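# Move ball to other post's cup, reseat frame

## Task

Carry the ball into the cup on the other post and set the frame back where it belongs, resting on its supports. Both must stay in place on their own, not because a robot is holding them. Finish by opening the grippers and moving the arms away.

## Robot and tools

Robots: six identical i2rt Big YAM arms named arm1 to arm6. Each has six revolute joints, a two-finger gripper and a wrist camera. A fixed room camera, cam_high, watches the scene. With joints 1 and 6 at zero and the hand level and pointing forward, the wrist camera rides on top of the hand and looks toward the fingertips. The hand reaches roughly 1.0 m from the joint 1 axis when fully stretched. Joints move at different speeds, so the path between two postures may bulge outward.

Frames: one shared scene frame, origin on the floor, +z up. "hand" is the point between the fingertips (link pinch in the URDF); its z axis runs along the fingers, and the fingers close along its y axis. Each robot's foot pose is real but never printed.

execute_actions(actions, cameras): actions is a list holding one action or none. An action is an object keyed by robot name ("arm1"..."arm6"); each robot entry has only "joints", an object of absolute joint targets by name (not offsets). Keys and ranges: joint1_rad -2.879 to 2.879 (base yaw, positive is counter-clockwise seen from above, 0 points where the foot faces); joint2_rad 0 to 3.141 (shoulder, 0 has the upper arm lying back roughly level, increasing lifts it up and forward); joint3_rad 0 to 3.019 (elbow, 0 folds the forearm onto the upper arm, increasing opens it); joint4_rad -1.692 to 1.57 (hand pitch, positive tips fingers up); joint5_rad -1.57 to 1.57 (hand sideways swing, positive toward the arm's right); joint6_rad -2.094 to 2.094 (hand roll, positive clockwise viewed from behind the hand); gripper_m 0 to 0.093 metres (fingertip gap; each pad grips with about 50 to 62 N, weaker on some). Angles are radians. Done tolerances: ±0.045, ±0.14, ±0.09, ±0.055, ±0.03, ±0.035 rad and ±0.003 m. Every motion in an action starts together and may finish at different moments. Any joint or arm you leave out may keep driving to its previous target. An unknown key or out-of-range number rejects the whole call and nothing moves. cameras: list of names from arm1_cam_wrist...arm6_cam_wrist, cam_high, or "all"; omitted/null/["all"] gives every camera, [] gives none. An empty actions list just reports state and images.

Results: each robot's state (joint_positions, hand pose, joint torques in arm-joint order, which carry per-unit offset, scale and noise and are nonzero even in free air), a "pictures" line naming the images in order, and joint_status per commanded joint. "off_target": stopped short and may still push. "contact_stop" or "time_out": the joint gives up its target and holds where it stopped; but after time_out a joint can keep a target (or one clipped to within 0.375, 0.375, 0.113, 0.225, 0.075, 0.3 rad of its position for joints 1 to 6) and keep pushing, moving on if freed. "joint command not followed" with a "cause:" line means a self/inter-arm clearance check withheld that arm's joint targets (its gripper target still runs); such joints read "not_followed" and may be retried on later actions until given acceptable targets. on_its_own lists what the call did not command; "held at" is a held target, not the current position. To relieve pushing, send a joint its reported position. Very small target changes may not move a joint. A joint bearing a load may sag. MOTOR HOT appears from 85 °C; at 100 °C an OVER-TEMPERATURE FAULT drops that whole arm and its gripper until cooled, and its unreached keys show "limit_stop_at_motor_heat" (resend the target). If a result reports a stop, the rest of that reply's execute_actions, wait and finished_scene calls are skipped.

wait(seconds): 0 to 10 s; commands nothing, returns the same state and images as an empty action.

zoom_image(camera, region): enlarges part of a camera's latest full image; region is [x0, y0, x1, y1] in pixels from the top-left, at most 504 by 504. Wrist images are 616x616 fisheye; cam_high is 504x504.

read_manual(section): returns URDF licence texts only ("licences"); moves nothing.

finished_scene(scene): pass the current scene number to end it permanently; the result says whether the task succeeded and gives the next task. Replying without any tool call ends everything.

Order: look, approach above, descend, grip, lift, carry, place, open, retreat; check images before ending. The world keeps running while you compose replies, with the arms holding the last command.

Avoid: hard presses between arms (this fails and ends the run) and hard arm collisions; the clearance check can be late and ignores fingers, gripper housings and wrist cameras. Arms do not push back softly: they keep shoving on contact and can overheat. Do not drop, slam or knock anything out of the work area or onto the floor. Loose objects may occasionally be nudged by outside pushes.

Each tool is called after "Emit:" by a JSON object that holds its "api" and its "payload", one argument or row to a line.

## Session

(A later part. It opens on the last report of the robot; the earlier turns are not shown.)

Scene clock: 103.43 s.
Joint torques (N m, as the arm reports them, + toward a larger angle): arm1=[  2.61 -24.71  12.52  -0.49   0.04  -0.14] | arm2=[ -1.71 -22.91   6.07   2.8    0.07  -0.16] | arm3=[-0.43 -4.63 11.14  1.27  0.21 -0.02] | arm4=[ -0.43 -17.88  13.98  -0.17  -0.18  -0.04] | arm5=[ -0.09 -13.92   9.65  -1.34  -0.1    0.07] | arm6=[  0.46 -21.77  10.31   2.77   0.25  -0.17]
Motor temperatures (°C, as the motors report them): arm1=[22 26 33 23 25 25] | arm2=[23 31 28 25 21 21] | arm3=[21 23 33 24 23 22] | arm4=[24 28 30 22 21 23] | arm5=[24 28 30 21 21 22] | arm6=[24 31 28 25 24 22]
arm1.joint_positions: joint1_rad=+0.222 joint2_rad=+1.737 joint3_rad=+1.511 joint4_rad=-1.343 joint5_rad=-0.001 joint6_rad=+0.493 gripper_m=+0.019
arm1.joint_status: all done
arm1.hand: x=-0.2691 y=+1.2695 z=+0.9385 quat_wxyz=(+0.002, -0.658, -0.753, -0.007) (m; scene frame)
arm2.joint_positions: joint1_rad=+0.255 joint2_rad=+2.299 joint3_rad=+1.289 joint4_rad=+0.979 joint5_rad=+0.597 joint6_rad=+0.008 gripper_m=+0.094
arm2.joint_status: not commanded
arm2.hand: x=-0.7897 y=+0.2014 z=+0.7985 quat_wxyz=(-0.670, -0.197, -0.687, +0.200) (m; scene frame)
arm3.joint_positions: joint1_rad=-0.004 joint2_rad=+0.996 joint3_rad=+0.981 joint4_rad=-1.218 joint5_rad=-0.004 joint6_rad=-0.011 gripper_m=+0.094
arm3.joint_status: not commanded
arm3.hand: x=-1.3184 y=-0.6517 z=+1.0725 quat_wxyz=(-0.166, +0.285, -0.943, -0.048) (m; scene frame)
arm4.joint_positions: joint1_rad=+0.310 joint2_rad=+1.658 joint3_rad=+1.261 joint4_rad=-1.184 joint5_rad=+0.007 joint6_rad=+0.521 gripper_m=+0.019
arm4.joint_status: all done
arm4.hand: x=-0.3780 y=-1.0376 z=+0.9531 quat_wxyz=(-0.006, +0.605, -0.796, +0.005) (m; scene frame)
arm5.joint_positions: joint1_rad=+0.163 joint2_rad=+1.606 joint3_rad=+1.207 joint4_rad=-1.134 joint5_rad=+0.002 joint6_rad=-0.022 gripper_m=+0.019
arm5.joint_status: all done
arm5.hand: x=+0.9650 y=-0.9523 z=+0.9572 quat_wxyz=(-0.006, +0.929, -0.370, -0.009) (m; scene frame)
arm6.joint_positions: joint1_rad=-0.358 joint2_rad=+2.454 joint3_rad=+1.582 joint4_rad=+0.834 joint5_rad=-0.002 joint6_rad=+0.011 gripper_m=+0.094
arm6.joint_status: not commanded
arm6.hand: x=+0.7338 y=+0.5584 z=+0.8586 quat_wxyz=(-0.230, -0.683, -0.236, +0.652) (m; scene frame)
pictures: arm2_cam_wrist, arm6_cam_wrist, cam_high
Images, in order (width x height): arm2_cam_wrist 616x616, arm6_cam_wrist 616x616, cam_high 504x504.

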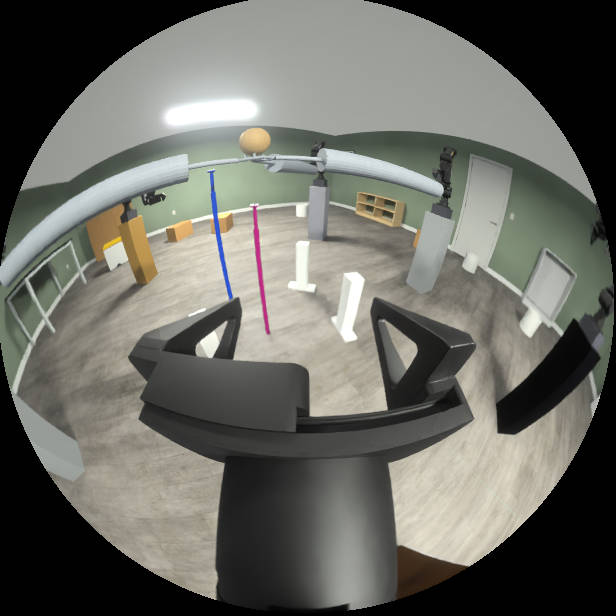

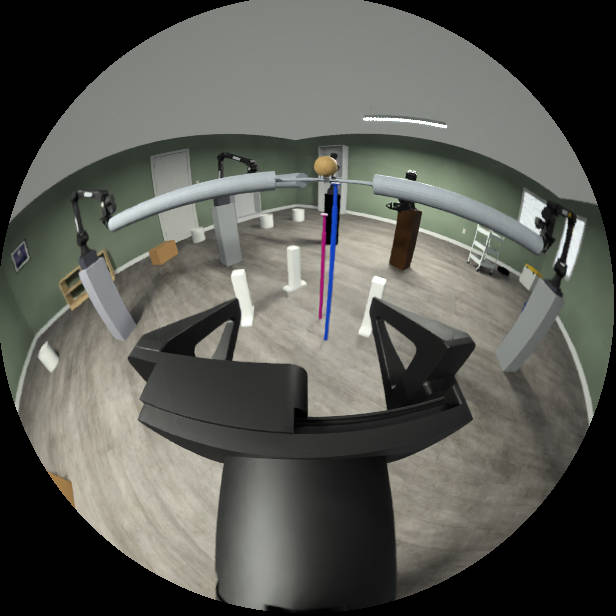

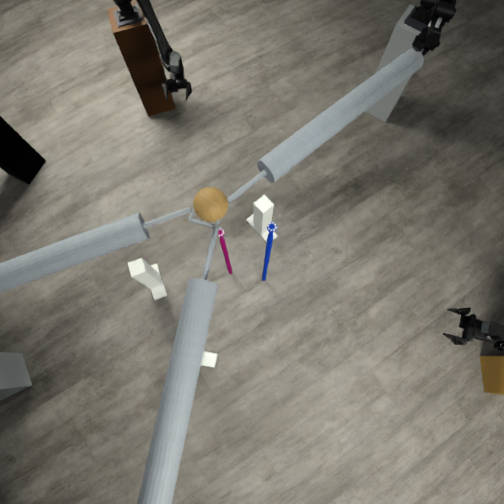

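Emit:
{"api": "execute_actions", "payload": {
  "actions": [
    {"arm1":{"joints":{"joint1_rad":0.42,"joint2_rad":1.64,"joint3_rad":1.53,"joint4_rad":-1.381,"joint6_rad":0.685}},"arm4":{"joints":{"joint1_rad":0.161,"joint2_rad":1.79,"joint3_rad":1.595,"joint4_rad":-1.283,"joint6_rad":0.356}},"arm5":{"joints":{"joint1_rad":-0.056,"joint2_rad":1.632,"joint3_rad":1.32,"joint4_rad":-1.207,"joint6_rad":-0.236}}}
  ],
  "cameras": ["cam_high","arm6_cam_wrist","arm2_cam_wrist"]
}}

Scene clock: 112.27 s.
Joint torques (N m, as the arm reports them, + toward a larger angle): arm1=[  1.55 -26.51  10.28  -0.37   0.23  -0.31] | arm2=[ -1.85 -22.39   5.98   2.78   0.11  -0.15] | arm3=[-0.43 -4.61 11.14  1.28  0.22 -0.02] | arm4=[  0.36 -23.38  14.96   0.06  -0.34  -0.08] | arm5=[  0.5  -14.98   9.95  -1.23  -0.23   0.04] | arm6=[  0.67 -21.26  10.31   2.66   0.18  -0.15]
Motor temperatures (°C, as the motors report them): arm1=[22 26 34 23 25 25] | arm2=[23 31 28 25 21 21] | arm3=[21 24 33 24 23 22] | arm4=[24 28 32 22 21 23] | arm5=[24 28 31 21 21 22] | arm6=[24 31 28 25 24 22]
arm1.joint_positions: joint1_rad=+0.428 joint2_rad=+1.717 joint3_rad=+1.494 joint4_rad=-1.358 joint5_rad=-0.004 joint6_rad=+0.700 gripper_m=+0.019
arm1.joint_status: all done
arm1.hand: x=-0.1959 y=+1.3482 z=+0.9437 quat_wxyz=(+0.008, -0.659, -0.752, -0.008) (m; scene frame)
arm2.joint_positions: joint1_rad=+0.255 joint2_rad=+2.299 joint3_rad=+1.289 joint4_rad=+0.979 joint5_rad=+0.597 joint6_rad=+0.008 gripper_m=+0.094
arm2.joint_status: not commanded
arm2.hand: x=-0.7897 y=+0.2014 z=+0.7985 quat_wxyz=(-0.670, -0.197, -0.687, +0.200) (m; scene frame)
arm3.joint_positions: joint1_rad=-0.004 joint2_rad=+0.996 joint3_rad=+0.981 joint4_rad=-1.218 joint5_rad=-0.004 joint6_rad=-0.011 gripper_m=+0.094
arm3.joint_status: not commanded
arm3.hand: x=-1.3184 y=-0.6517 z=+1.0725 quat_wxyz=(-0.166, +0.285, -0.943, -0.048) (m; scene frame)
arm4.joint_positions: joint1_rad=+0.147 joint2_rad=+1.842 joint3_rad=+1.504 joint4_rad=-1.275 joint5_rad=+0.010 joint6_rad=+0.365 gripper_m=+0.019
arm4.joint_status: joint3_rad time_out (moved +0.243 of +0.334); the others done
arm4.on_its_own: joint3_rad reads +1.504 and still pushes toward +1.595 since a time_out
arm4.hand: x=-0.3076 y=-0.9587 z=+0.9502 quat_wxyz=(+0.003, +0.603, -0.798, +0.020) (m; scene frame)
arm5.joint_positions: joint1_rad=-0.054 joint2_rad=+1.646 joint3_rad=+1.276 joint4_rad=-1.176 joint5_rad=+0.004 joint6_rad=-0.243 gripper_m=+0.019
arm5.joint_status: all done
arm5.hand: x=+1.0343 y=-0.8750 z=+0.9640 quat_wxyz=(-0.007, +0.930, -0.368, -0.001) (m; scene frame)
arm6.joint_positions: joint1_rad=-0.358 joint2_rad=+2.454 joint3_rad=+1.582 joint4_rad=+0.834 joint5_rad=-0.002 joint6_rad=+0.011 gripper_m=+0.094
arm6.joint_status: not commanded
arm6.hand: x=+0.7338 y=+0.5584 z=+0.8586 quat_wxyz=(-0.230, -0.683, -0.236, +0.652) (m; scene frame)
pictures: arm2_cam_wrist, arm6_cam_wrist, cam_high
Images, in order (width x height): arm2_cam_wrist 616x616, arm6_cam_wrist 616x616, cam_high 504x504.

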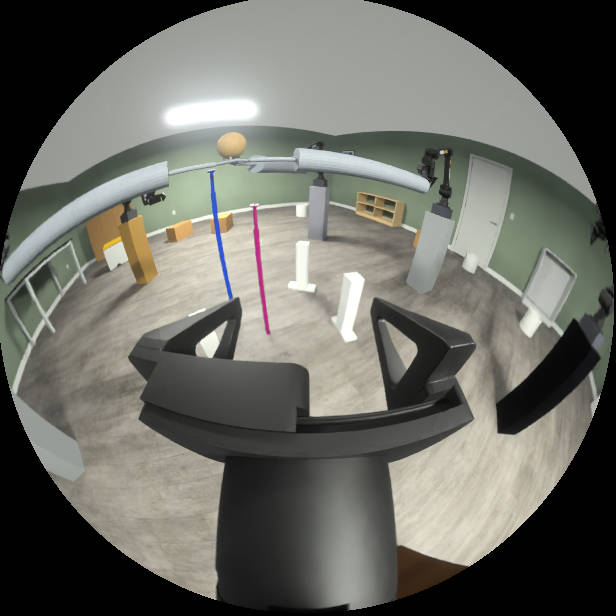

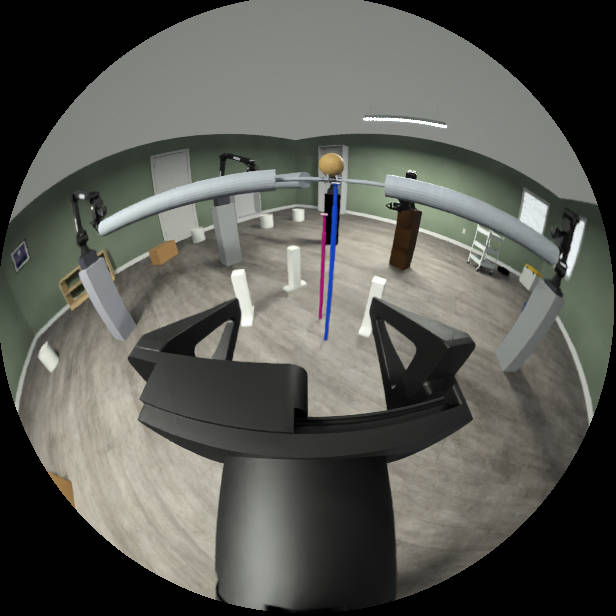

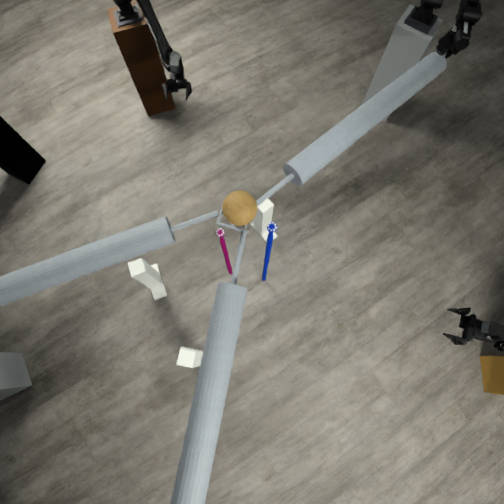

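Emit:
{"api": "execute_actions", "payload": {
  "actions": [
    {"arm1":{"joints":{"joint1_rad":0.607,"joint2_rad":1.655,"joint3_rad":1.60,"joint4_rad":-1.41,"joint6_rad":0.87}},"arm4":{"joints":{"joint1_rad":0.048,"joint2_rad":1.95,"joint3_rad":1.90,"joint4_rad":-1.385,"joint6_rad":0.228}},"arm5":{"joints":{"joint1_rad":-0.246,"joint2_rad":1.714,"joint3_rad":1.44,"joint4_rad":-1.25,"joint6_rad":-0.422}}}
  ],
  "cameras": ["cam_high","arm6_cam_wrist","arm2_cam_wrist"]
}}

Emit:
{"api": "zoom_image", "payload": {
  "camera": "arm6_cam_wrist",
  "region": [295,140,375,220]
}}

Emit:
{"api": "zoom_image", "payload": {
  "camera": "arm2_cam_wrist",
  "region": [170,125,260,215]
}}

Scene clock: 122.60 s.
Joint torques (N m, as the arm reports them, + toward a larger angle): arm1=[  1.64 -25.12  12.55  -0.51   0.18  -0.26] | arm2=[ -2.38 -22.37   6.15   2.77   0.08  -0.17] | arm3=[-0.39 -4.63 11.14  1.28  0.22 -0.03] | arm4=[  0.66 -26.97  16.76   0.27  -0.37  -0.15] | arm5=[ -0.32 -17.33   9.15  -1.2   -0.02   0.05] | arm6=[  1.46 -21.27  10.15   2.36   0.2   -0.12]
Motor temperatures (°C, as the motors report them): arm1=[22 27 34 23 25 25] | arm2=[23 32 28 25 21 21] | arm3=[21 24 33 24 23 22] | arm4=[24 29 34 22 21 23] | arm5=[24 28 32 21 21 22] | arm6=[24 32 28 25 24 22]
arm1.joint_positions: joint1_rad=+0.613 joint2_rad=+1.717 joint3_rad=+1.531 joint4_rad=-1.387 joint5_rad=-0.003 joint6_rad=+0.882 gripper_m=+0.019
arm1.joint_status: all done
arm1.hand: x=-0.1349 y=+1.4214 z=+0.9587 quat_wxyz=(+0.004, -0.657, -0.754, -0.008) (m; scene frame)
arm2.joint_positions: joint1_rad=+0.255 joint2_rad=+2.299 joint3_rad=+1.289 joint4_rad=+0.979 joint5_rad=+0.597 joint6_rad=+0.008 gripper_m=+0.094
arm2.joint_status: not commanded
arm2.hand: x=-0.7897 y=+0.2014 z=+0.7985 quat_wxyz=(-0.670, -0.197, -0.687, +0.200) (m; scene frame)
arm3.joint_positions: joint1_rad=-0.004 joint2_rad=+0.996 joint3_rad=+0.981 joint4_rad=-1.218 joint5_rad=-0.004 joint6_rad=-0.011 gripper_m=+0.094
arm3.joint_status: not commanded
arm3.hand: x=-1.3184 y=-0.6517 z=+1.0725 quat_wxyz=(-0.166, +0.285, -0.943, -0.048) (m; scene frame)
arm4.joint_positions: joint1_rad=+0.030 joint2_rad=+2.007 joint3_rad=+1.789 joint4_rad=-1.381 joint5_rad=+0.011 joint6_rad=+0.245 gripper_m=+0.019
arm4.joint_status: joint3_rad time_out (moved +0.284 of +0.396); the others done
arm4.on_its_own: joint3_rad reads +1.789 and still pushes toward +1.900 since a time_out
arm4.hand: x=-0.2427 y=-0.8868 z=+0.9623 quat_wxyz=(+0.001, +0.604, -0.797, +0.014) (m; scene frame)
arm5.joint_positions: joint1_rad=-0.241 joint2_rad=+1.742 joint3_rad=+1.407 joint4_rad=-1.218 joint5_rad=+0.000 joint6_rad=-0.431 gripper_m=+0.019
arm5.joint_status: all done
arm5.hand: x=+1.0988 y=-0.7991 z=+0.9654 quat_wxyz=(-0.004, +0.930, -0.367, +0.002) (m; scene frame)
arm6.joint_positions: joint1_rad=-0.358 joint2_rad=+2.454 joint3_rad=+1.582 joint4_rad=+0.834 joint5_rad=-0.002 joint6_rad=+0.011 gripper_m=+0.094
arm6.joint_status: not commanded
arm6.hand: x=+0.7338 y=+0.5584 z=+0.8586 quat_wxyz=(-0.230, -0.683, -0.236, +0.652) (m; scene frame)
pictures: arm2_cam_wrist, arm6_cam_wrist, cam_high
Images, in order (width x height): arm2_cam_wrist 616x616, arm6_cam_wrist 616x616, cam_high 504x504.

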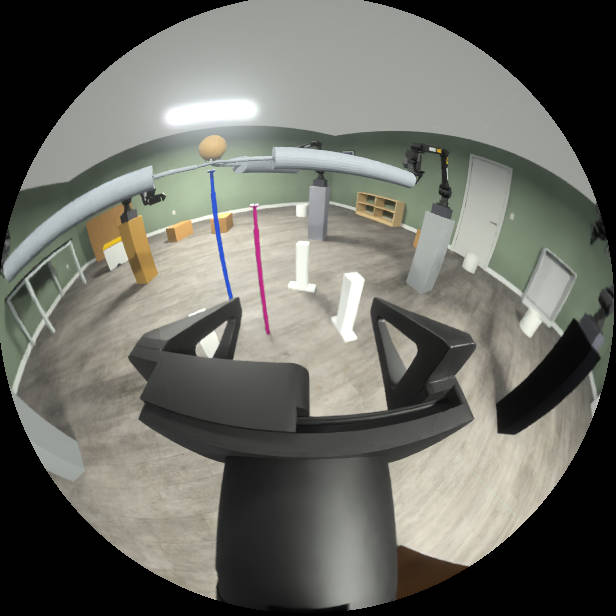

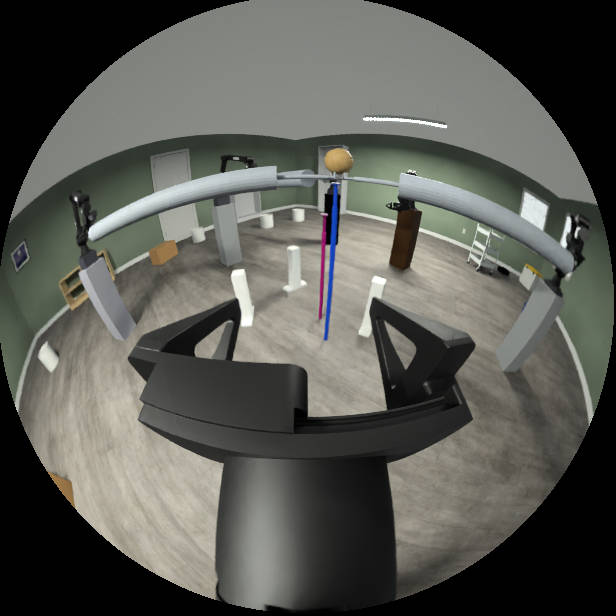

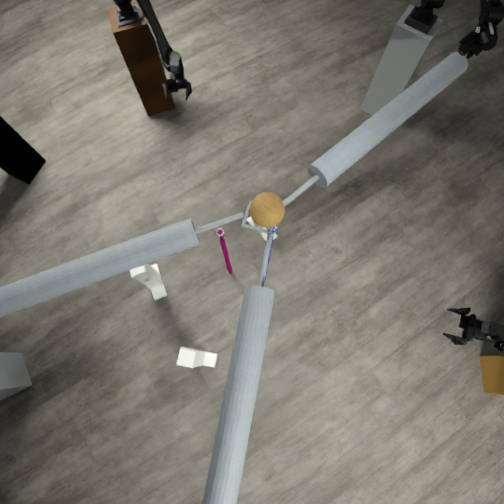

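Region (295, 140, 375, 220) of arm6_cam_wrist's 616x616 image, scaled by 6.300, with more detail than that image has.

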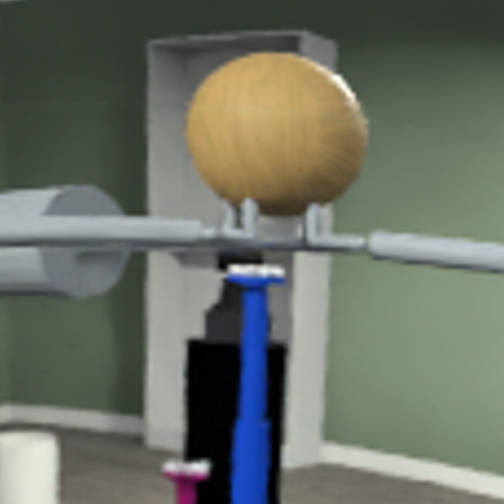

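Region (170, 125, 260, 215) of arm2_cam_wrist's 616x616 image, scaled by 5.600, with more detail than that image has.

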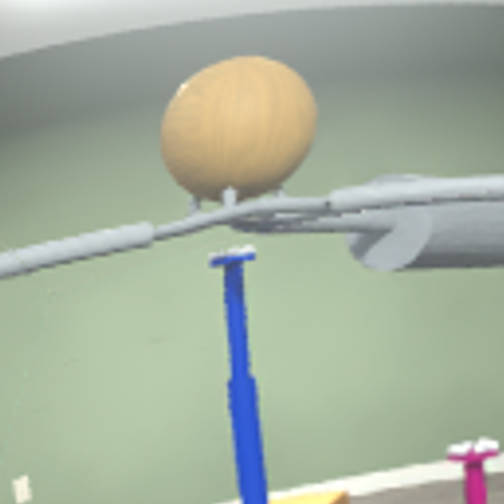

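Emit:
{"api": "execute_actions", "payload": {
  "actions": [
    {"arm1":{"joints":{"joint1_rad":0.621,"joint2_rad":1.71,"joint3_rad":1.615,"joint4_rad":-1.355,"joint6_rad":0.885}},"arm4":{"joints":{"joint1_rad":0.02,"joint2_rad":1.965,"joint4_rad":-1.335,"joint6_rad":0.205}},"arm5":{"joints":{"joint1_rad":-0.28,"joint2_rad":1.71,"joint3_rad":1.355,"joint4_rad":-1.185,"joint6_rad":-0.45}}}
  ],
  "cameras": ["cam_high","arm6_cam_wrist","arm2_cam_wrist"]
}}

Emit:
{"api": "zoom_image", "payload": {
  "camera": "arm6_cam_wrist",
  "region": [295,140,375,220]
}}

Emit:
{"api": "zoom_image", "payload": {
  "camera": "arm2_cam_wrist",
  "region": [170,125,260,215]
}}

Scene clock: 131.23 s.
Joint torques (N m, as the arm reports them, + toward a larger angle): arm1=[  2.3  -25.48  13.47   0.64   0.28  -0.28] | arm2=[ -2.23 -22.48   6.02   2.68   0.06  -0.18] | arm3=[-0.45 -4.62 11.14  1.27  0.21 -0.03] | arm4=[ -0.19 -25.7   16.72   2.3   -0.29  -0.21] | arm5=[ -0.79 -17.28   5.91  -0.5    0.21  -0.03] | arm6=[  1.15 -21.85  10.23   2.61   0.22  -0.13]
Motor temperatures (°C, as the motors report them): arm1=[22 27 35 23 25 25] | arm2=[23 32 28 25 21 21] | arm3=[21 24 33 24 23 22] | arm4=[24 30 36 22 22 23] | arm5=[24 29 31 21 21 22] | arm6=[24 32 28 25 24 22]
arm1.joint_positions: joint1_rad=+0.620 joint2_rad=+1.768 joint3_rad=+1.531 joint4_rad=-1.356 joint5_rad=-0.006 joint6_rad=+0.892 gripper_m=+0.019
arm1.joint_status: all done
arm1.hand: x=-0.1244 y=+1.4205 z=+0.9332 quat_wxyz=(+0.014, -0.658, -0.753, -0.007) (m; scene frame)
arm2.joint_positions: joint1_rad=+0.255 joint2_rad=+2.299 joint3_rad=+1.289 joint4_rad=+0.979 joint5_rad=+0.597 joint6_rad=+0.008 gripper_m=+0.094
arm2.joint_status: not commanded
arm2.hand: x=-0.7897 y=+0.2014 z=+0.7985 quat_wxyz=(-0.670, -0.197, -0.687, +0.200) (m; scene frame)
arm3.joint_positions: joint1_rad=-0.004 joint2_rad=+0.996 joint3_rad=+0.981 joint4_rad=-1.218 joint5_rad=-0.004 joint6_rad=-0.011 gripper_m=+0.094
arm3.joint_status: not commanded
arm3.hand: x=-1.3184 y=-0.6517 z=+1.0725 quat_wxyz=(-0.166, +0.285, -0.943, -0.048) (m; scene frame)
arm4.joint_positions: joint1_rad=+0.012 joint2_rad=+2.009 joint3_rad=+1.789 joint4_rad=-1.380 joint5_rad=+0.009 joint6_rad=+0.229 gripper_m=+0.019
arm4.joint_status: all done
arm4.on_its_own: joint3_rad reads +1.789 and still pushes toward +1.900 since a time_out
arm4.hand: x=-0.2319 y=-0.8870 z=+0.9613 quat_wxyz=(+0.002, +0.603, -0.798, +0.013) (m; scene frame)
arm5.joint_positions: joint1_rad=-0.261 joint2_rad=+1.742 joint3_rad=+1.363 joint4_rad=-1.171 joint5_rad=-0.005 joint6_rad=-0.450 gripper_m=+0.019
arm5.joint_status: all done
arm5.hand: x=+1.1098 y=-0.8001 z=+0.9502 quat_wxyz=(-0.004, +0.930, -0.368, -0.001) (m; scene frame)
arm6.joint_positions: joint1_rad=-0.358 joint2_rad=+2.454 joint3_rad=+1.582 joint4_rad=+0.834 joint5_rad=-0.002 joint6_rad=+0.011 gripper_m=+0.094
arm6.joint_status: not commanded
arm6.hand: x=+0.7338 y=+0.5584 z=+0.8586 quat_wxyz=(-0.230, -0.683, -0.236, +0.652) (m; scene frame)
pictures: arm2_cam_wrist, arm6_cam_wrist, cam_high
Images, in order (width x height): arm2_cam_wrist 616x616, arm6_cam_wrist 616x616, cam_high 504x504.

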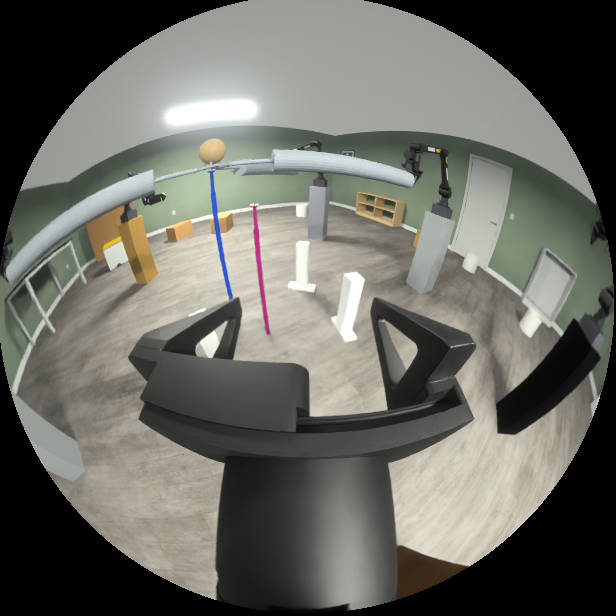

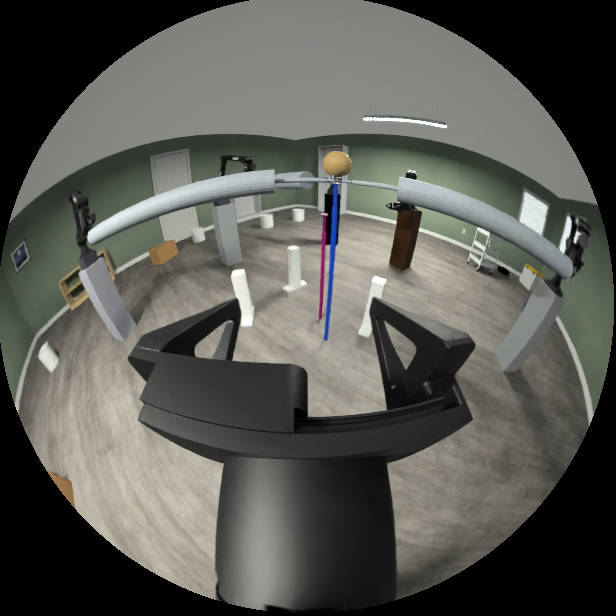

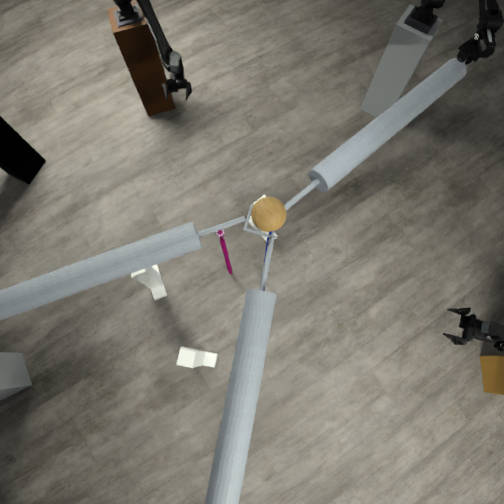

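Region (295, 140, 375, 220) of arm6_cam_wrist's 616x616 image, scaled by 6.300, with more detail than that image has.

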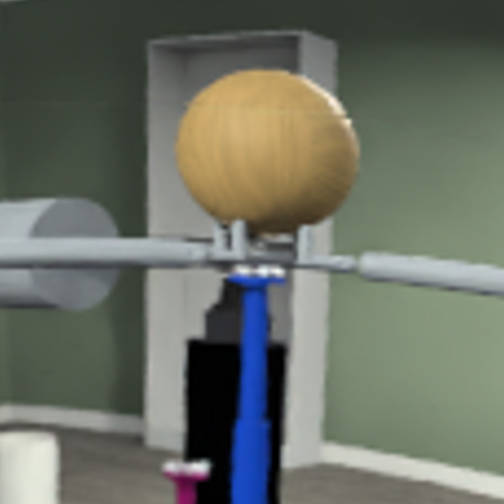

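Region (170, 125, 260, 215) of arm2_cam_wrist's 616x616 image, scaled by 5.600, with more detail than that image has.

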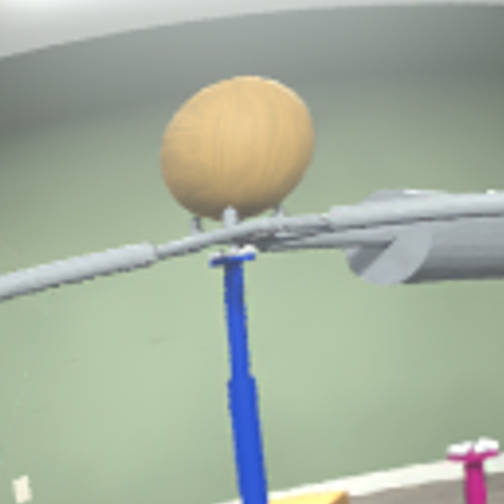

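Emit:
{"api": "execute_actions", "payload": {
  "actions": [
    {"arm1":{"joints":{"joint1_rad":0.65,"joint2_rad":1.72,"joint3_rad":1.645,"joint4_rad":-1.35,"joint6_rad":0.91}},"arm4":{"joints":{"joint1_rad":-0.006,"joint2_rad":1.985,"joint4_rad":-1.295,"joint6_rad":0.185}},"arm5":{"joints":{"joint1_rad":-0.312,"joint3_rad":1.38,"joint6_rad":-0.478}}}
  ],
  "cameras": ["arm6_cam_wrist","arm2_cam_wrist"]
}}

Emit:
{"api": "zoom_image", "payload": {
  "camera": "arm6_cam_wrist",
  "region": [295,140,375,220]
}}

Emit:
{"api": "zoom_image", "payload": {
  "camera": "arm2_cam_wrist",
  "region": [170,125,260,215]
}}

Scene clock: 141.50 s.
Joint torques (N m, as the arm reports them, + toward a larger angle): arm1=[  2.09 -25.17  13.61   0.67   0.28  -0.18] | arm2=[ -2.36 -21.89   6.22   2.75   0.09  -0.2 ] | arm3=[-0.39 -4.64 11.15  1.28  0.21 -0.02] | arm4=[  0.18 -26.17  16.72   2.62  -0.26  -0.16] | arm5=[ -1.56 -18.04   7.96  -0.45   0.08   0.01] | arm6=[  0.87 -21.88  10.16   2.67   0.15  -0.14]
Motor temperatures (°C, as the motors report them): arm1=[22 27 36 23 25 25] | arm2=[23 32 28 25 21 21] | arm3=[21 24 33 24 23 22] | arm4=[24 30 38 22 22 23] | arm5=[24 29 30 21 21 22] | arm6=[24 32 28 25 24 22]
arm1.joint_positions: joint1_rad=+0.646 joint2_rad=+1.770 joint3_rad=+1.559 joint4_rad=-1.352 joint5_rad=-0.005 joint6_rad=+0.917 gripper_m=+0.019
arm1.joint_status: all done
arm1.hand: x=-0.1088 y=+1.4268 z=+0.9426 quat_wxyz=(-0.001, -0.658, -0.753, -0.009) (m; scene frame)
arm2.joint_positions: joint1_rad=+0.255 joint2_rad=+2.299 joint3_rad=+1.289 joint4_rad=+0.979 joint5_rad=+0.597 joint6_rad=+0.008 gripper_m=+0.094
arm2.joint_status: not commanded
arm2.hand: x=-0.7897 y=+0.2014 z=+0.7985 quat_wxyz=(-0.670, -0.197, -0.687, +0.200) (m; scene frame)
arm3.joint_positions: joint1_rad=-0.004 joint2_rad=+0.996 joint3_rad=+0.981 joint4_rad=-1.218 joint5_rad=-0.004 joint6_rad=-0.011 gripper_m=+0.094
arm3.joint_status: not commanded
arm3.hand: x=-1.3184 y=-0.6517 z=+1.0725 quat_wxyz=(-0.166, +0.285, -0.943, -0.048) (m; scene frame)
arm4.joint_positions: joint1_rad=-0.015 joint2_rad=+2.033 joint3_rad=+1.789 joint4_rad=-1.346 joint5_rad=+0.009 joint6_rad=+0.203 gripper_m=+0.019
arm4.joint_status: all done
arm4.on_its_own: joint3_rad reads +1.789 and still pushes toward +1.900 since a time_out
arm4.hand: x=-0.2148 y=-0.8803 z=+0.9474 quat_wxyz=(-0.001, +0.603, -0.798, +0.009) (m; scene frame)
arm5.joint_positions: joint1_rad=-0.296 joint2_rad=+1.742 joint3_rad=+1.363 joint4_rad=-1.168 joint5_rad=-0.002 joint6_rad=-0.484 gripper_m=+0.019
arm5.joint_status: all done
arm5.hand: x=+1.1269 y=-0.7929 z=+0.9503 quat_wxyz=(-0.007, +0.930, -0.368, -0.001) (m; scene frame)
arm6.joint_positions: joint1_rad=-0.358 joint2_rad=+2.454 joint3_rad=+1.582 joint4_rad=+0.834 joint5_rad=-0.002 joint6_rad=+0.011 gripper_m=+0.094
arm6.joint_status: not commanded
arm6.hand: x=+0.7338 y=+0.5584 z=+0.8586 quat_wxyz=(-0.230, -0.683, -0.236, +0.652) (m; scene frame)
pictures: arm2_cam_wrist, arm6_cam_wrist
Images, in order (width x height): arm2_cam_wrist 616x616, arm6_cam_wrist 616x616.

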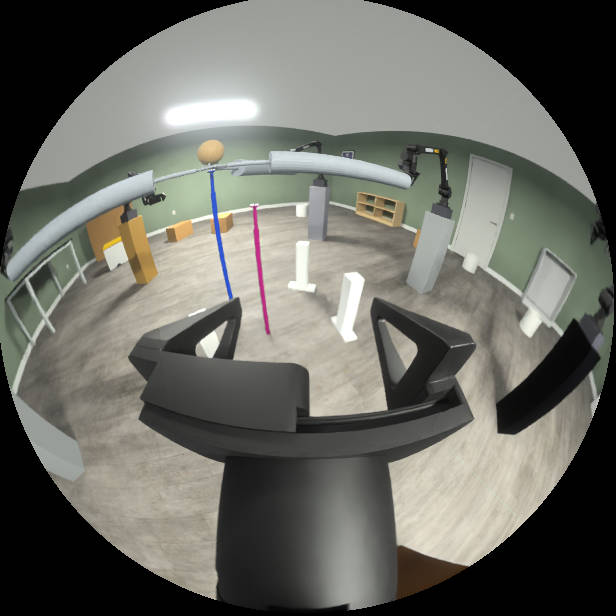

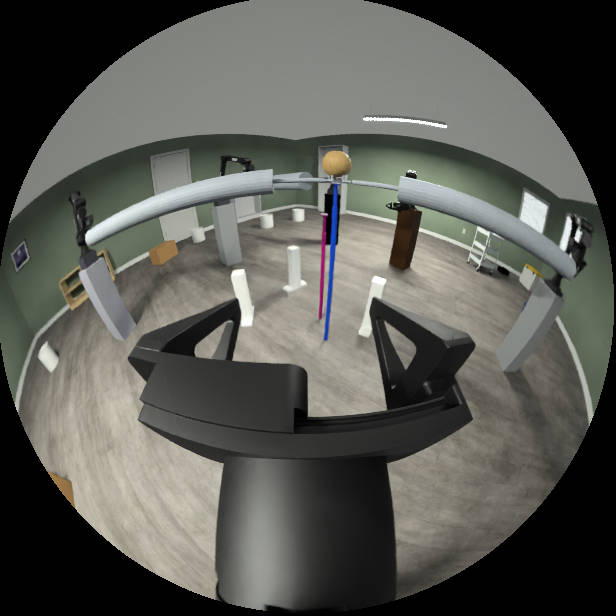

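Region (295, 140, 375, 220) of arm6_cam_wrist's 616x616 image, scaled by 6.300, with more detail than that image has.

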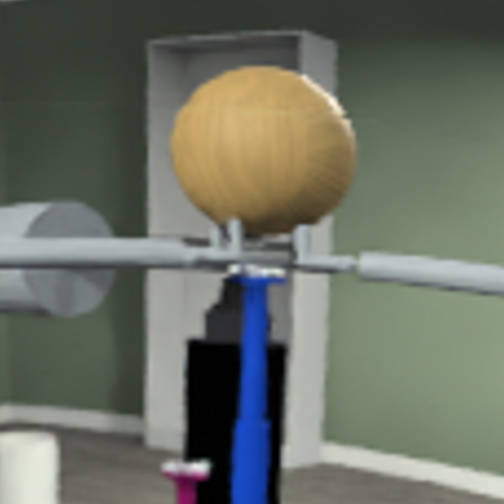

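Region (170, 125, 260, 215) of arm2_cam_wrist's 616x616 image, scaled by 5.600, with more detail than that image has.

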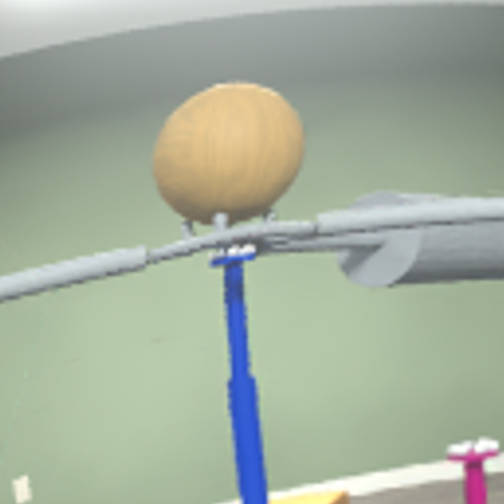

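Emit:
{"api": "execute_actions", "payload": {
  "actions": [
    {"arm1":{"joints":{"joint2_rad":1.753,"joint3_rad":1.538,"joint4_rad":-1.26}},"arm4":{"joints":{"joint2_rad":1.99,"joint3_rad":1.765,"joint4_rad":-1.2}},"arm5":{"joints":{"joint2_rad":1.772,"joint3_rad":1.315,"joint4_rad":-1.10}}}
  ],
  "cameras": ["arm6_cam_wrist","arm2_cam_wrist"]
}}

Emit:
{"api": "zoom_image", "payload": {
  "camera": "arm6_cam_wrist",
  "region": [295,140,375,220]
}}

Emit:
{"api": "zoom_image", "payload": {
  "camera": "arm2_cam_wrist",
  "region": [170,125,260,215]
}}

Scene clock: 148.73 s.
Joint torques (N m, as the arm reports them, + toward a larger angle): arm1=[  1.99 -25.39   9.82   0.9    0.12  -0.32] | arm2=[ -2.41 -22.66   5.92   2.75   0.12  -0.18] | arm3=[-0.43 -4.59 11.14  1.27  0.22 -0.03] | arm4=[ -0.16 -26.08  11.33   2.43  -0.14  -0.16] | arm5=[ -1.32 -16.85   6.    -0.21   0.25  -0.01] | arm6=[ -0.03 -21.5   10.27   2.59   0.18  -0.18]
Motor temperatures (°C, as the motors report them): arm1=[22 27 36 23 25 25] | arm2=[23 32 28 25 21 21] | arm3=[21 24 33 24 23 22] | arm4=[24 30 38 22 22 23] | arm5=[24 29 30 21 21 22] | arm6=[24 32 28 25 24 22]
arm1.joint_positions: joint1_rad=+0.656 joint2_rad=+1.807 joint3_rad=+1.509 joint4_rad=-1.268 joint5_rad=-0.002 joint6_rad=+0.930 gripper_m=+0.019
arm1.joint_status: all done
arm1.hand: x=-0.1027 y=+1.4296 z=+0.9047 quat_wxyz=(+0.001, -0.659, -0.752, -0.008) (m; scene frame)
arm2.joint_positions: joint1_rad=+0.255 joint2_rad=+2.299 joint3_rad=+1.289 joint4_rad=+0.979 joint5_rad=+0.597 joint6_rad=+0.008 gripper_m=+0.094
arm2.joint_status: not commanded
arm2.hand: x=-0.7897 y=+0.2014 z=+0.7985 quat_wxyz=(-0.670, -0.197, -0.687, +0.200) (m; scene frame)
arm3.joint_positions: joint1_rad=-0.004 joint2_rad=+0.996 joint3_rad=+0.981 joint4_rad=-1.218 joint5_rad=-0.004 joint6_rad=-0.011 gripper_m=+0.094
arm3.joint_status: not commanded
arm3.hand: x=-1.3184 y=-0.6517 z=+1.0725 quat_wxyz=(-0.166, +0.285, -0.943, -0.048) (m; scene frame)
arm4.joint_positions: joint1_rad=-0.015 joint2_rad=+2.038 joint3_rad=+1.728 joint4_rad=-1.245 joint5_rad=+0.006 joint6_rad=+0.203 gripper_m=+0.019
arm4.joint_status: all done
arm4.hand: x=-0.2149 y=-0.8765 z=+0.9223 quat_wxyz=(-0.012, +0.603, -0.798, -0.005) (m; scene frame)
arm5.joint_positions: joint1_rad=-0.297 joint2_rad=+1.792 joint3_rad=+1.321 joint4_rad=-1.089 joint5_rad=-0.006 joint6_rad=-0.484 gripper_m=+0.019
arm5.joint_status: all done
arm5.hand: x=+1.1270 y=-0.7934 z=+0.9113 quat_wxyz=(+0.000, +0.930, -0.368, +0.002) (m; scene frame)
arm6.joint_positions: joint1_rad=-0.358 joint2_rad=+2.454 joint3_rad=+1.582 joint4_rad=+0.834 joint5_rad=-0.002 joint6_rad=+0.011 gripper_m=+0.094
arm6.joint_status: not commanded
arm6.hand: x=+0.7338 y=+0.5584 z=+0.8586 quat_wxyz=(-0.230, -0.683, -0.236, +0.652) (m; scene frame)
pictures: arm2_cam_wrist, arm6_cam_wrist
Images, in order (width x height): arm2_cam_wrist 616x616, arm6_cam_wrist 616x616.

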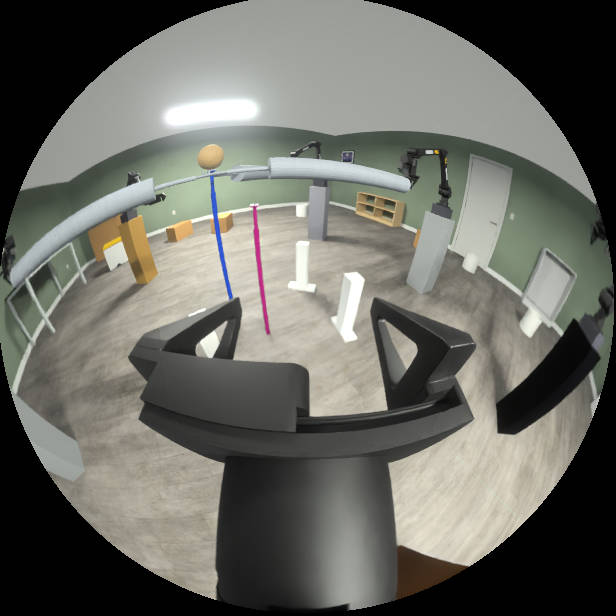

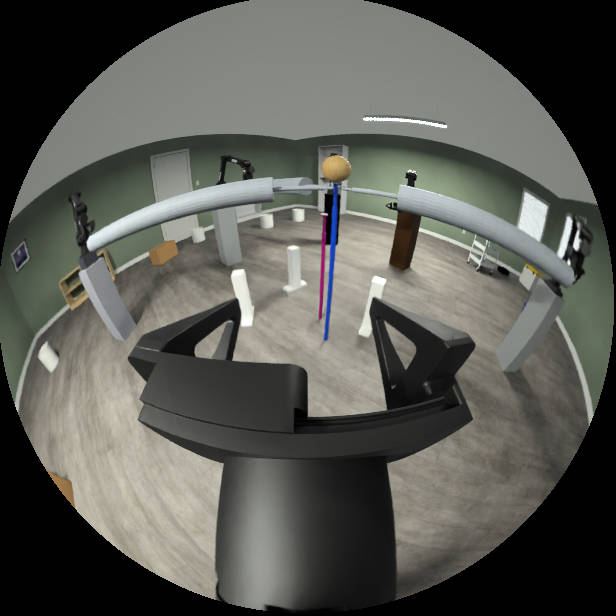

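Region (295, 140, 375, 220) of arm6_cam_wrist's 616x616 image, scaled by 6.300, with more detail than that image has.

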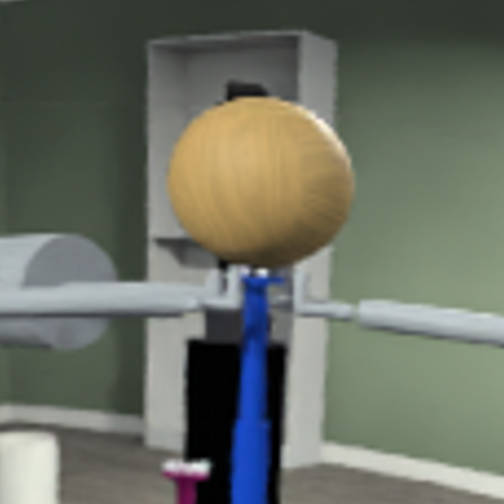

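Region (170, 125, 260, 215) of arm2_cam_wrist's 616x616 image, scaled by 5.600, with more detail than that image has.

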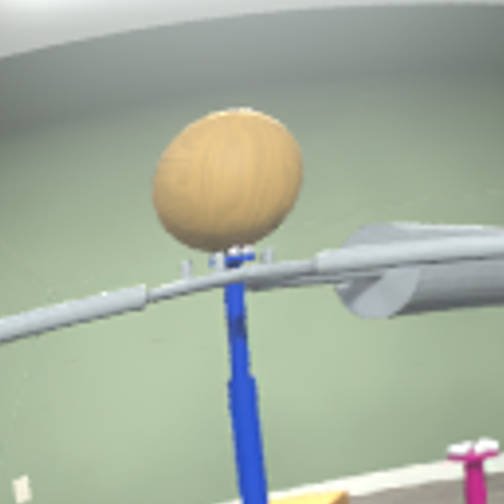

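Emit:
{"api": "execute_actions", "payload": {
  "actions": [
    {"arm1":{"joints":{"joint2_rad":1.815,"joint3_rad":1.447,"joint4_rad":-1.115}},"arm4":{"joints":{"joint2_rad":2.055,"joint3_rad":1.683,"joint4_rad":-1.07}},"arm5":{"joints":{"joint2_rad":1.858,"joint3_rad":1.256,"joint4_rad":-0.955}}}
  ],
  "cameras": ["arm6_cam_wrist","cam_high"]
}}

Emit:
{"api": "zoom_image", "payload": {
  "camera": "arm6_cam_wrist",
  "region": [295,150,375,230]
}}

Emit:
{"api": "zoom_image", "payload": {
  "camera": "cam_high",
  "region": [200,170,330,300]
}}

Scene clock: 154.53 s.
Joint torques (N m, as the arm reports them, + toward a larger angle): arm1=[  1.57 -26.59   8.7    0.76   0.15  -0.31] | arm2=[ -2.43 -22.69   5.97   2.79   0.09  -0.17] | arm3=[-0.41 -4.61 11.14  1.26  0.22 -0.03] | arm4=[  0.12 -27.25  10.31   1.6   -0.14  -0.17] | arm5=[ -0.94 -17.22   5.28  -0.39   0.32   0.02] | arm6=[  0.35 -22.01  10.28   2.31   0.19  -0.17]
Motor temperatures (°C, as the motors report them): arm1=[22 27 35 23 25 25] | arm2=[23 32 28 25 21 21] | arm3=[21 24 33 24 23 22] | arm4=[24 31 37 22 21 23] | arm5=[24 29 30 21 21 22] | arm6=[24 32 28 25 24 22]
arm1.joint_positions: joint1_rad=+0.654 joint2_rad=+1.873 joint3_rad=+1.421 joint4_rad=-1.119 joint5_rad=-0.002 joint6_rad=+0.928 gripper_m=+0.019
arm1.joint_status: all done
arm1.hand: x=-0.1028 y=+1.4296 z=+0.8396 quat_wxyz=(+0.003, -0.659, -0.752, -0.007) (m; scene frame)
arm2.joint_positions: joint1_rad=+0.255 joint2_rad=+2.299 joint3_rad=+1.289 joint4_rad=+0.979 joint5_rad=+0.597 joint6_rad=+0.008 gripper_m=+0.094
arm2.joint_status: not commanded
arm2.hand: x=-0.7897 y=+0.2014 z=+0.7985 quat_wxyz=(-0.670, -0.197, -0.687, +0.200) (m; scene frame)
arm3.joint_positions: joint1_rad=-0.004 joint2_rad=+0.996 joint3_rad=+0.981 joint4_rad=-1.218 joint5_rad=-0.004 joint6_rad=-0.011 gripper_m=+0.094
arm3.joint_status: not commanded
arm3.hand: x=-1.3184 y=-0.6517 z=+1.0725 quat_wxyz=(-0.166, +0.285, -0.943, -0.048) (m; scene frame)
arm4.joint_positions: joint1_rad=-0.015 joint2_rad=+2.109 joint3_rad=+1.654 joint4_rad=-1.096 joint5_rad=+0.006 joint6_rad=+0.203 gripper_m=+0.019
arm4.joint_status: all done
arm4.hand: x=-0.2142 y=-0.8748 z=+0.8531 quat_wxyz=(-0.013, +0.603, -0.798, -0.006) (m; scene frame)
arm5.joint_positions: joint1_rad=-0.297 joint2_rad=+1.881 joint3_rad=+1.262 joint4_rad=-0.946 joint5_rad=-0.007 joint6_rad=-0.484 gripper_m=+0.019
arm5.joint_status: all done
arm5.hand: x=+1.1276 y=-0.7937 z=+0.8480 quat_wxyz=(+0.002, +0.930, -0.368, +0.003) (m; scene frame)
arm6.joint_positions: joint1_rad=-0.358 joint2_rad=+2.454 joint3_rad=+1.582 joint4_rad=+0.834 joint5_rad=-0.002 joint6_rad=+0.011 gripper_m=+0.094
arm6.joint_status: not commanded
arm6.hand: x=+0.7338 y=+0.5584 z=+0.8586 quat_wxyz=(-0.230, -0.683, -0.236, +0.652) (m; scene frame)
pictures: arm6_cam_wrist, cam_high
Images, in order (width x height): arm6_cam_wrist 616x616, cam_high 504x504.

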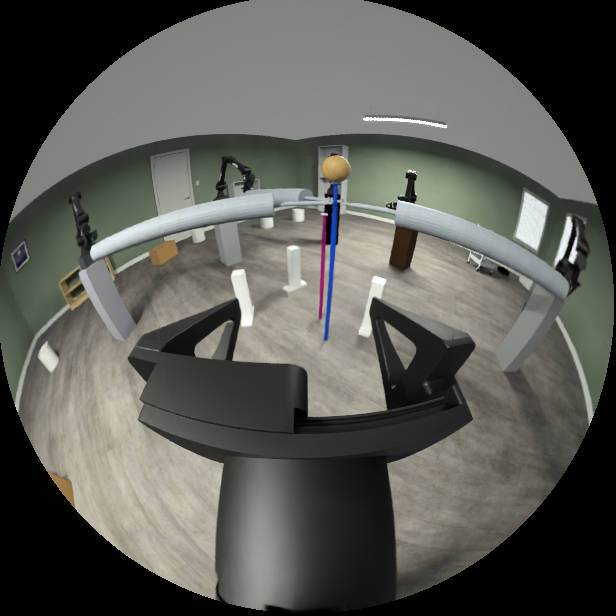

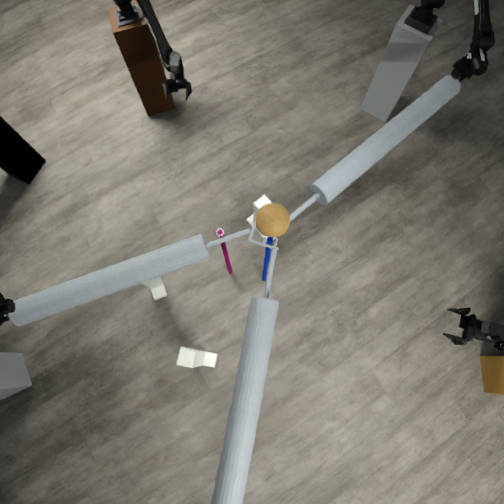

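Region (295, 150, 375, 230) of arm6_cam_wrist's 616x616 image, scaled by 6.300, with more detail than that image has.

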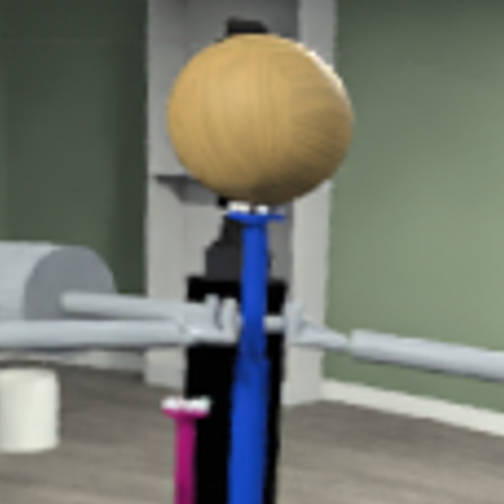

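Region (200, 170, 330, 300) of cam_high's 504x504 image, scaled by 3.877, with more detail than that image has.

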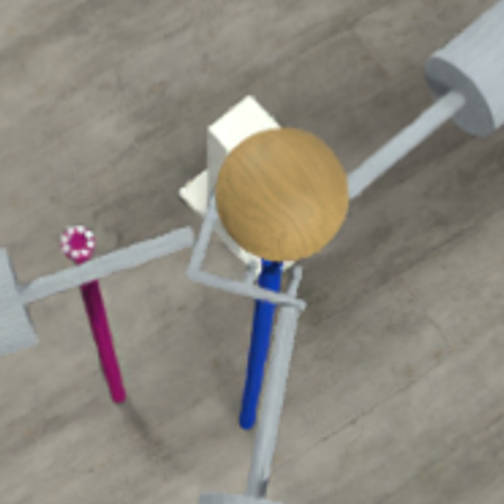

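Emit:
{"api": "execute_actions", "payload": {
  "actions": [
    {"arm1":{"joints":{"joint1_rad":0.46,"joint2_rad":1.745,"joint3_rad":1.375,"joint4_rad":-1.095,"joint6_rad":0.72}},"arm4":{"joints":{"joint1_rad":0.125,"joint2_rad":1.895,"joint3_rad":1.44,"joint4_rad":-0.99,"joint6_rad":0.30}},"arm5":{"joints":{"joint1_rad":-0.111,"joint2_rad":1.76,"joint3_rad":1.13,"joint4_rad":-0.91,"joint6_rad":-0.285}}}
  ],
  "cameras": ["arm2_cam_wrist","cam_high"]
}}

Scene clock: 162.13 s.
Joint torques (N m, as the arm reports them, + toward a larger angle): arm1=[  2.25 -25.49   9.63   0.58   0.26  -0.33] | arm2=[ -2.87 -22.54   6.11   2.89   0.09  -0.19] | arm3=[-0.42 -4.65 11.14  1.26  0.22 -0.03] | arm4=[  0.03 -23.25  10.4    2.25  -0.01  -0.26] | arm5=[ -0.9  -16.55   5.18  -0.77   0.4   -0.05] | arm6=[  0.43 -21.79  10.29   2.37   0.2   -0.2 ]
Motor temperatures (°C, as the motors report them): arm1=[22 27 34 23 25 25] | arm2=[23 32 28 25 21 21] | arm3=[21 24 33 24 23 22] | arm4=[24 31 35 22 21 23] | arm5=[24 29 30 21 21 22] | arm6=[24 33 28 25 24 22]
arm1.joint_positions: joint1_rad=+0.460 joint2_rad=+1.801 joint3_rad=+1.339 joint4_rad=-1.096 joint5_rad=-0.004 joint6_rad=+0.735 gripper_m=+0.019
arm1.joint_status: all done
arm1.hand: x=-0.1808 y=+1.3586 z=+0.8465 quat_wxyz=(-0.004, -0.659, -0.752, -0.008) (m; scene frame)
arm2.joint_positions: joint1_rad=+0.255 joint2_rad=+2.299 joint3_rad=+1.289 joint4_rad=+0.979 joint5_rad=+0.597 joint6_rad=+0.008 gripper_m=+0.094
arm2.joint_status: not commanded
arm2.hand: x=-0.7897 y=+0.2014 z=+0.7985 quat_wxyz=(-0.670, -0.197, -0.687, +0.200) (m; scene frame)
arm3.joint_positions: joint1_rad=-0.004 joint2_rad=+0.996 joint3_rad=+0.981 joint4_rad=-1.218 joint5_rad=-0.004 joint6_rad=-0.011 gripper_m=+0.094
arm3.joint_status: not commanded
arm3.hand: x=-1.3184 y=-0.6517 z=+1.0725 quat_wxyz=(-0.166, +0.285, -0.943, -0.048) (m; scene frame)
arm4.joint_positions: joint1_rad=+0.115 joint2_rad=+1.938 joint3_rad=+1.404 joint4_rad=-1.032 joint5_rad=+0.004 joint6_rad=+0.330 gripper_m=+0.019
arm4.joint_status: all done
arm4.hand: x=-0.2920 y=-0.9451 z=+0.8644 quat_wxyz=(-0.006, +0.604, -0.797, -0.001) (m; scene frame)
arm5.joint_positions: joint1_rad=-0.097 joint2_rad=+1.783 joint3_rad=+1.138 joint4_rad=-0.887 joint5_rad=-0.008 joint6_rad=-0.284 gripper_m=+0.019
arm5.joint_status: all done
arm5.hand: x=+1.0503 y=-0.8645 z=+0.8559 quat_wxyz=(-0.006, +0.930, -0.369, -0.010) (m; scene frame)
arm6.joint_positions: joint1_rad=-0.358 joint2_rad=+2.454 joint3_rad=+1.582 joint4_rad=+0.834 joint5_rad=-0.002 joint6_rad=+0.011 gripper_m=+0.094
arm6.joint_status: not commanded
arm6.hand: x=+0.7338 y=+0.5584 z=+0.8586 quat_wxyz=(-0.230, -0.683, -0.236, +0.652) (m; scene frame)
pictures: arm2_cam_wrist, cam_high
Images, in order (width x height): arm2_cam_wrist 616x616, cam_high 504x504.

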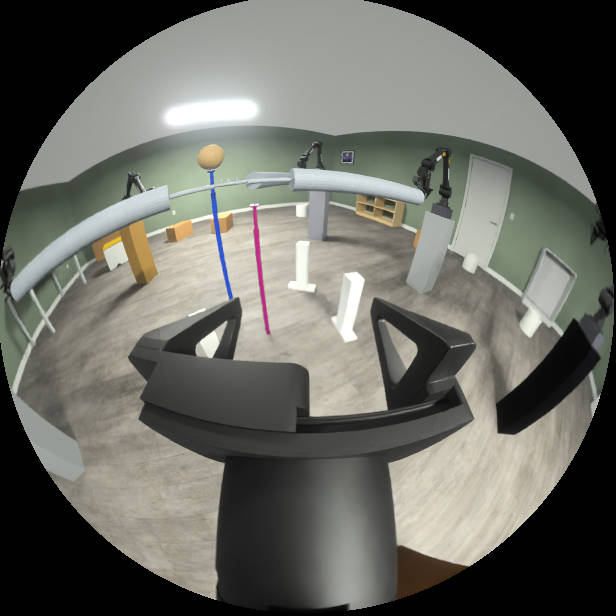

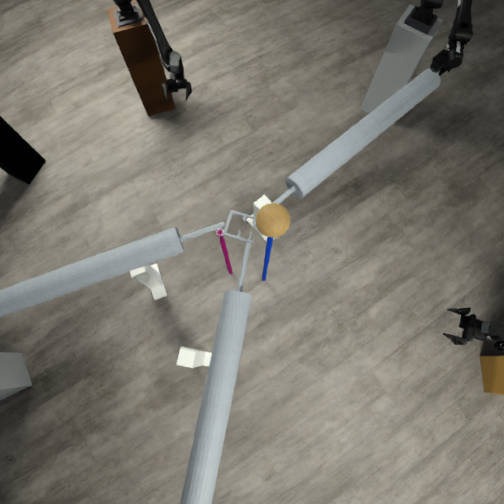

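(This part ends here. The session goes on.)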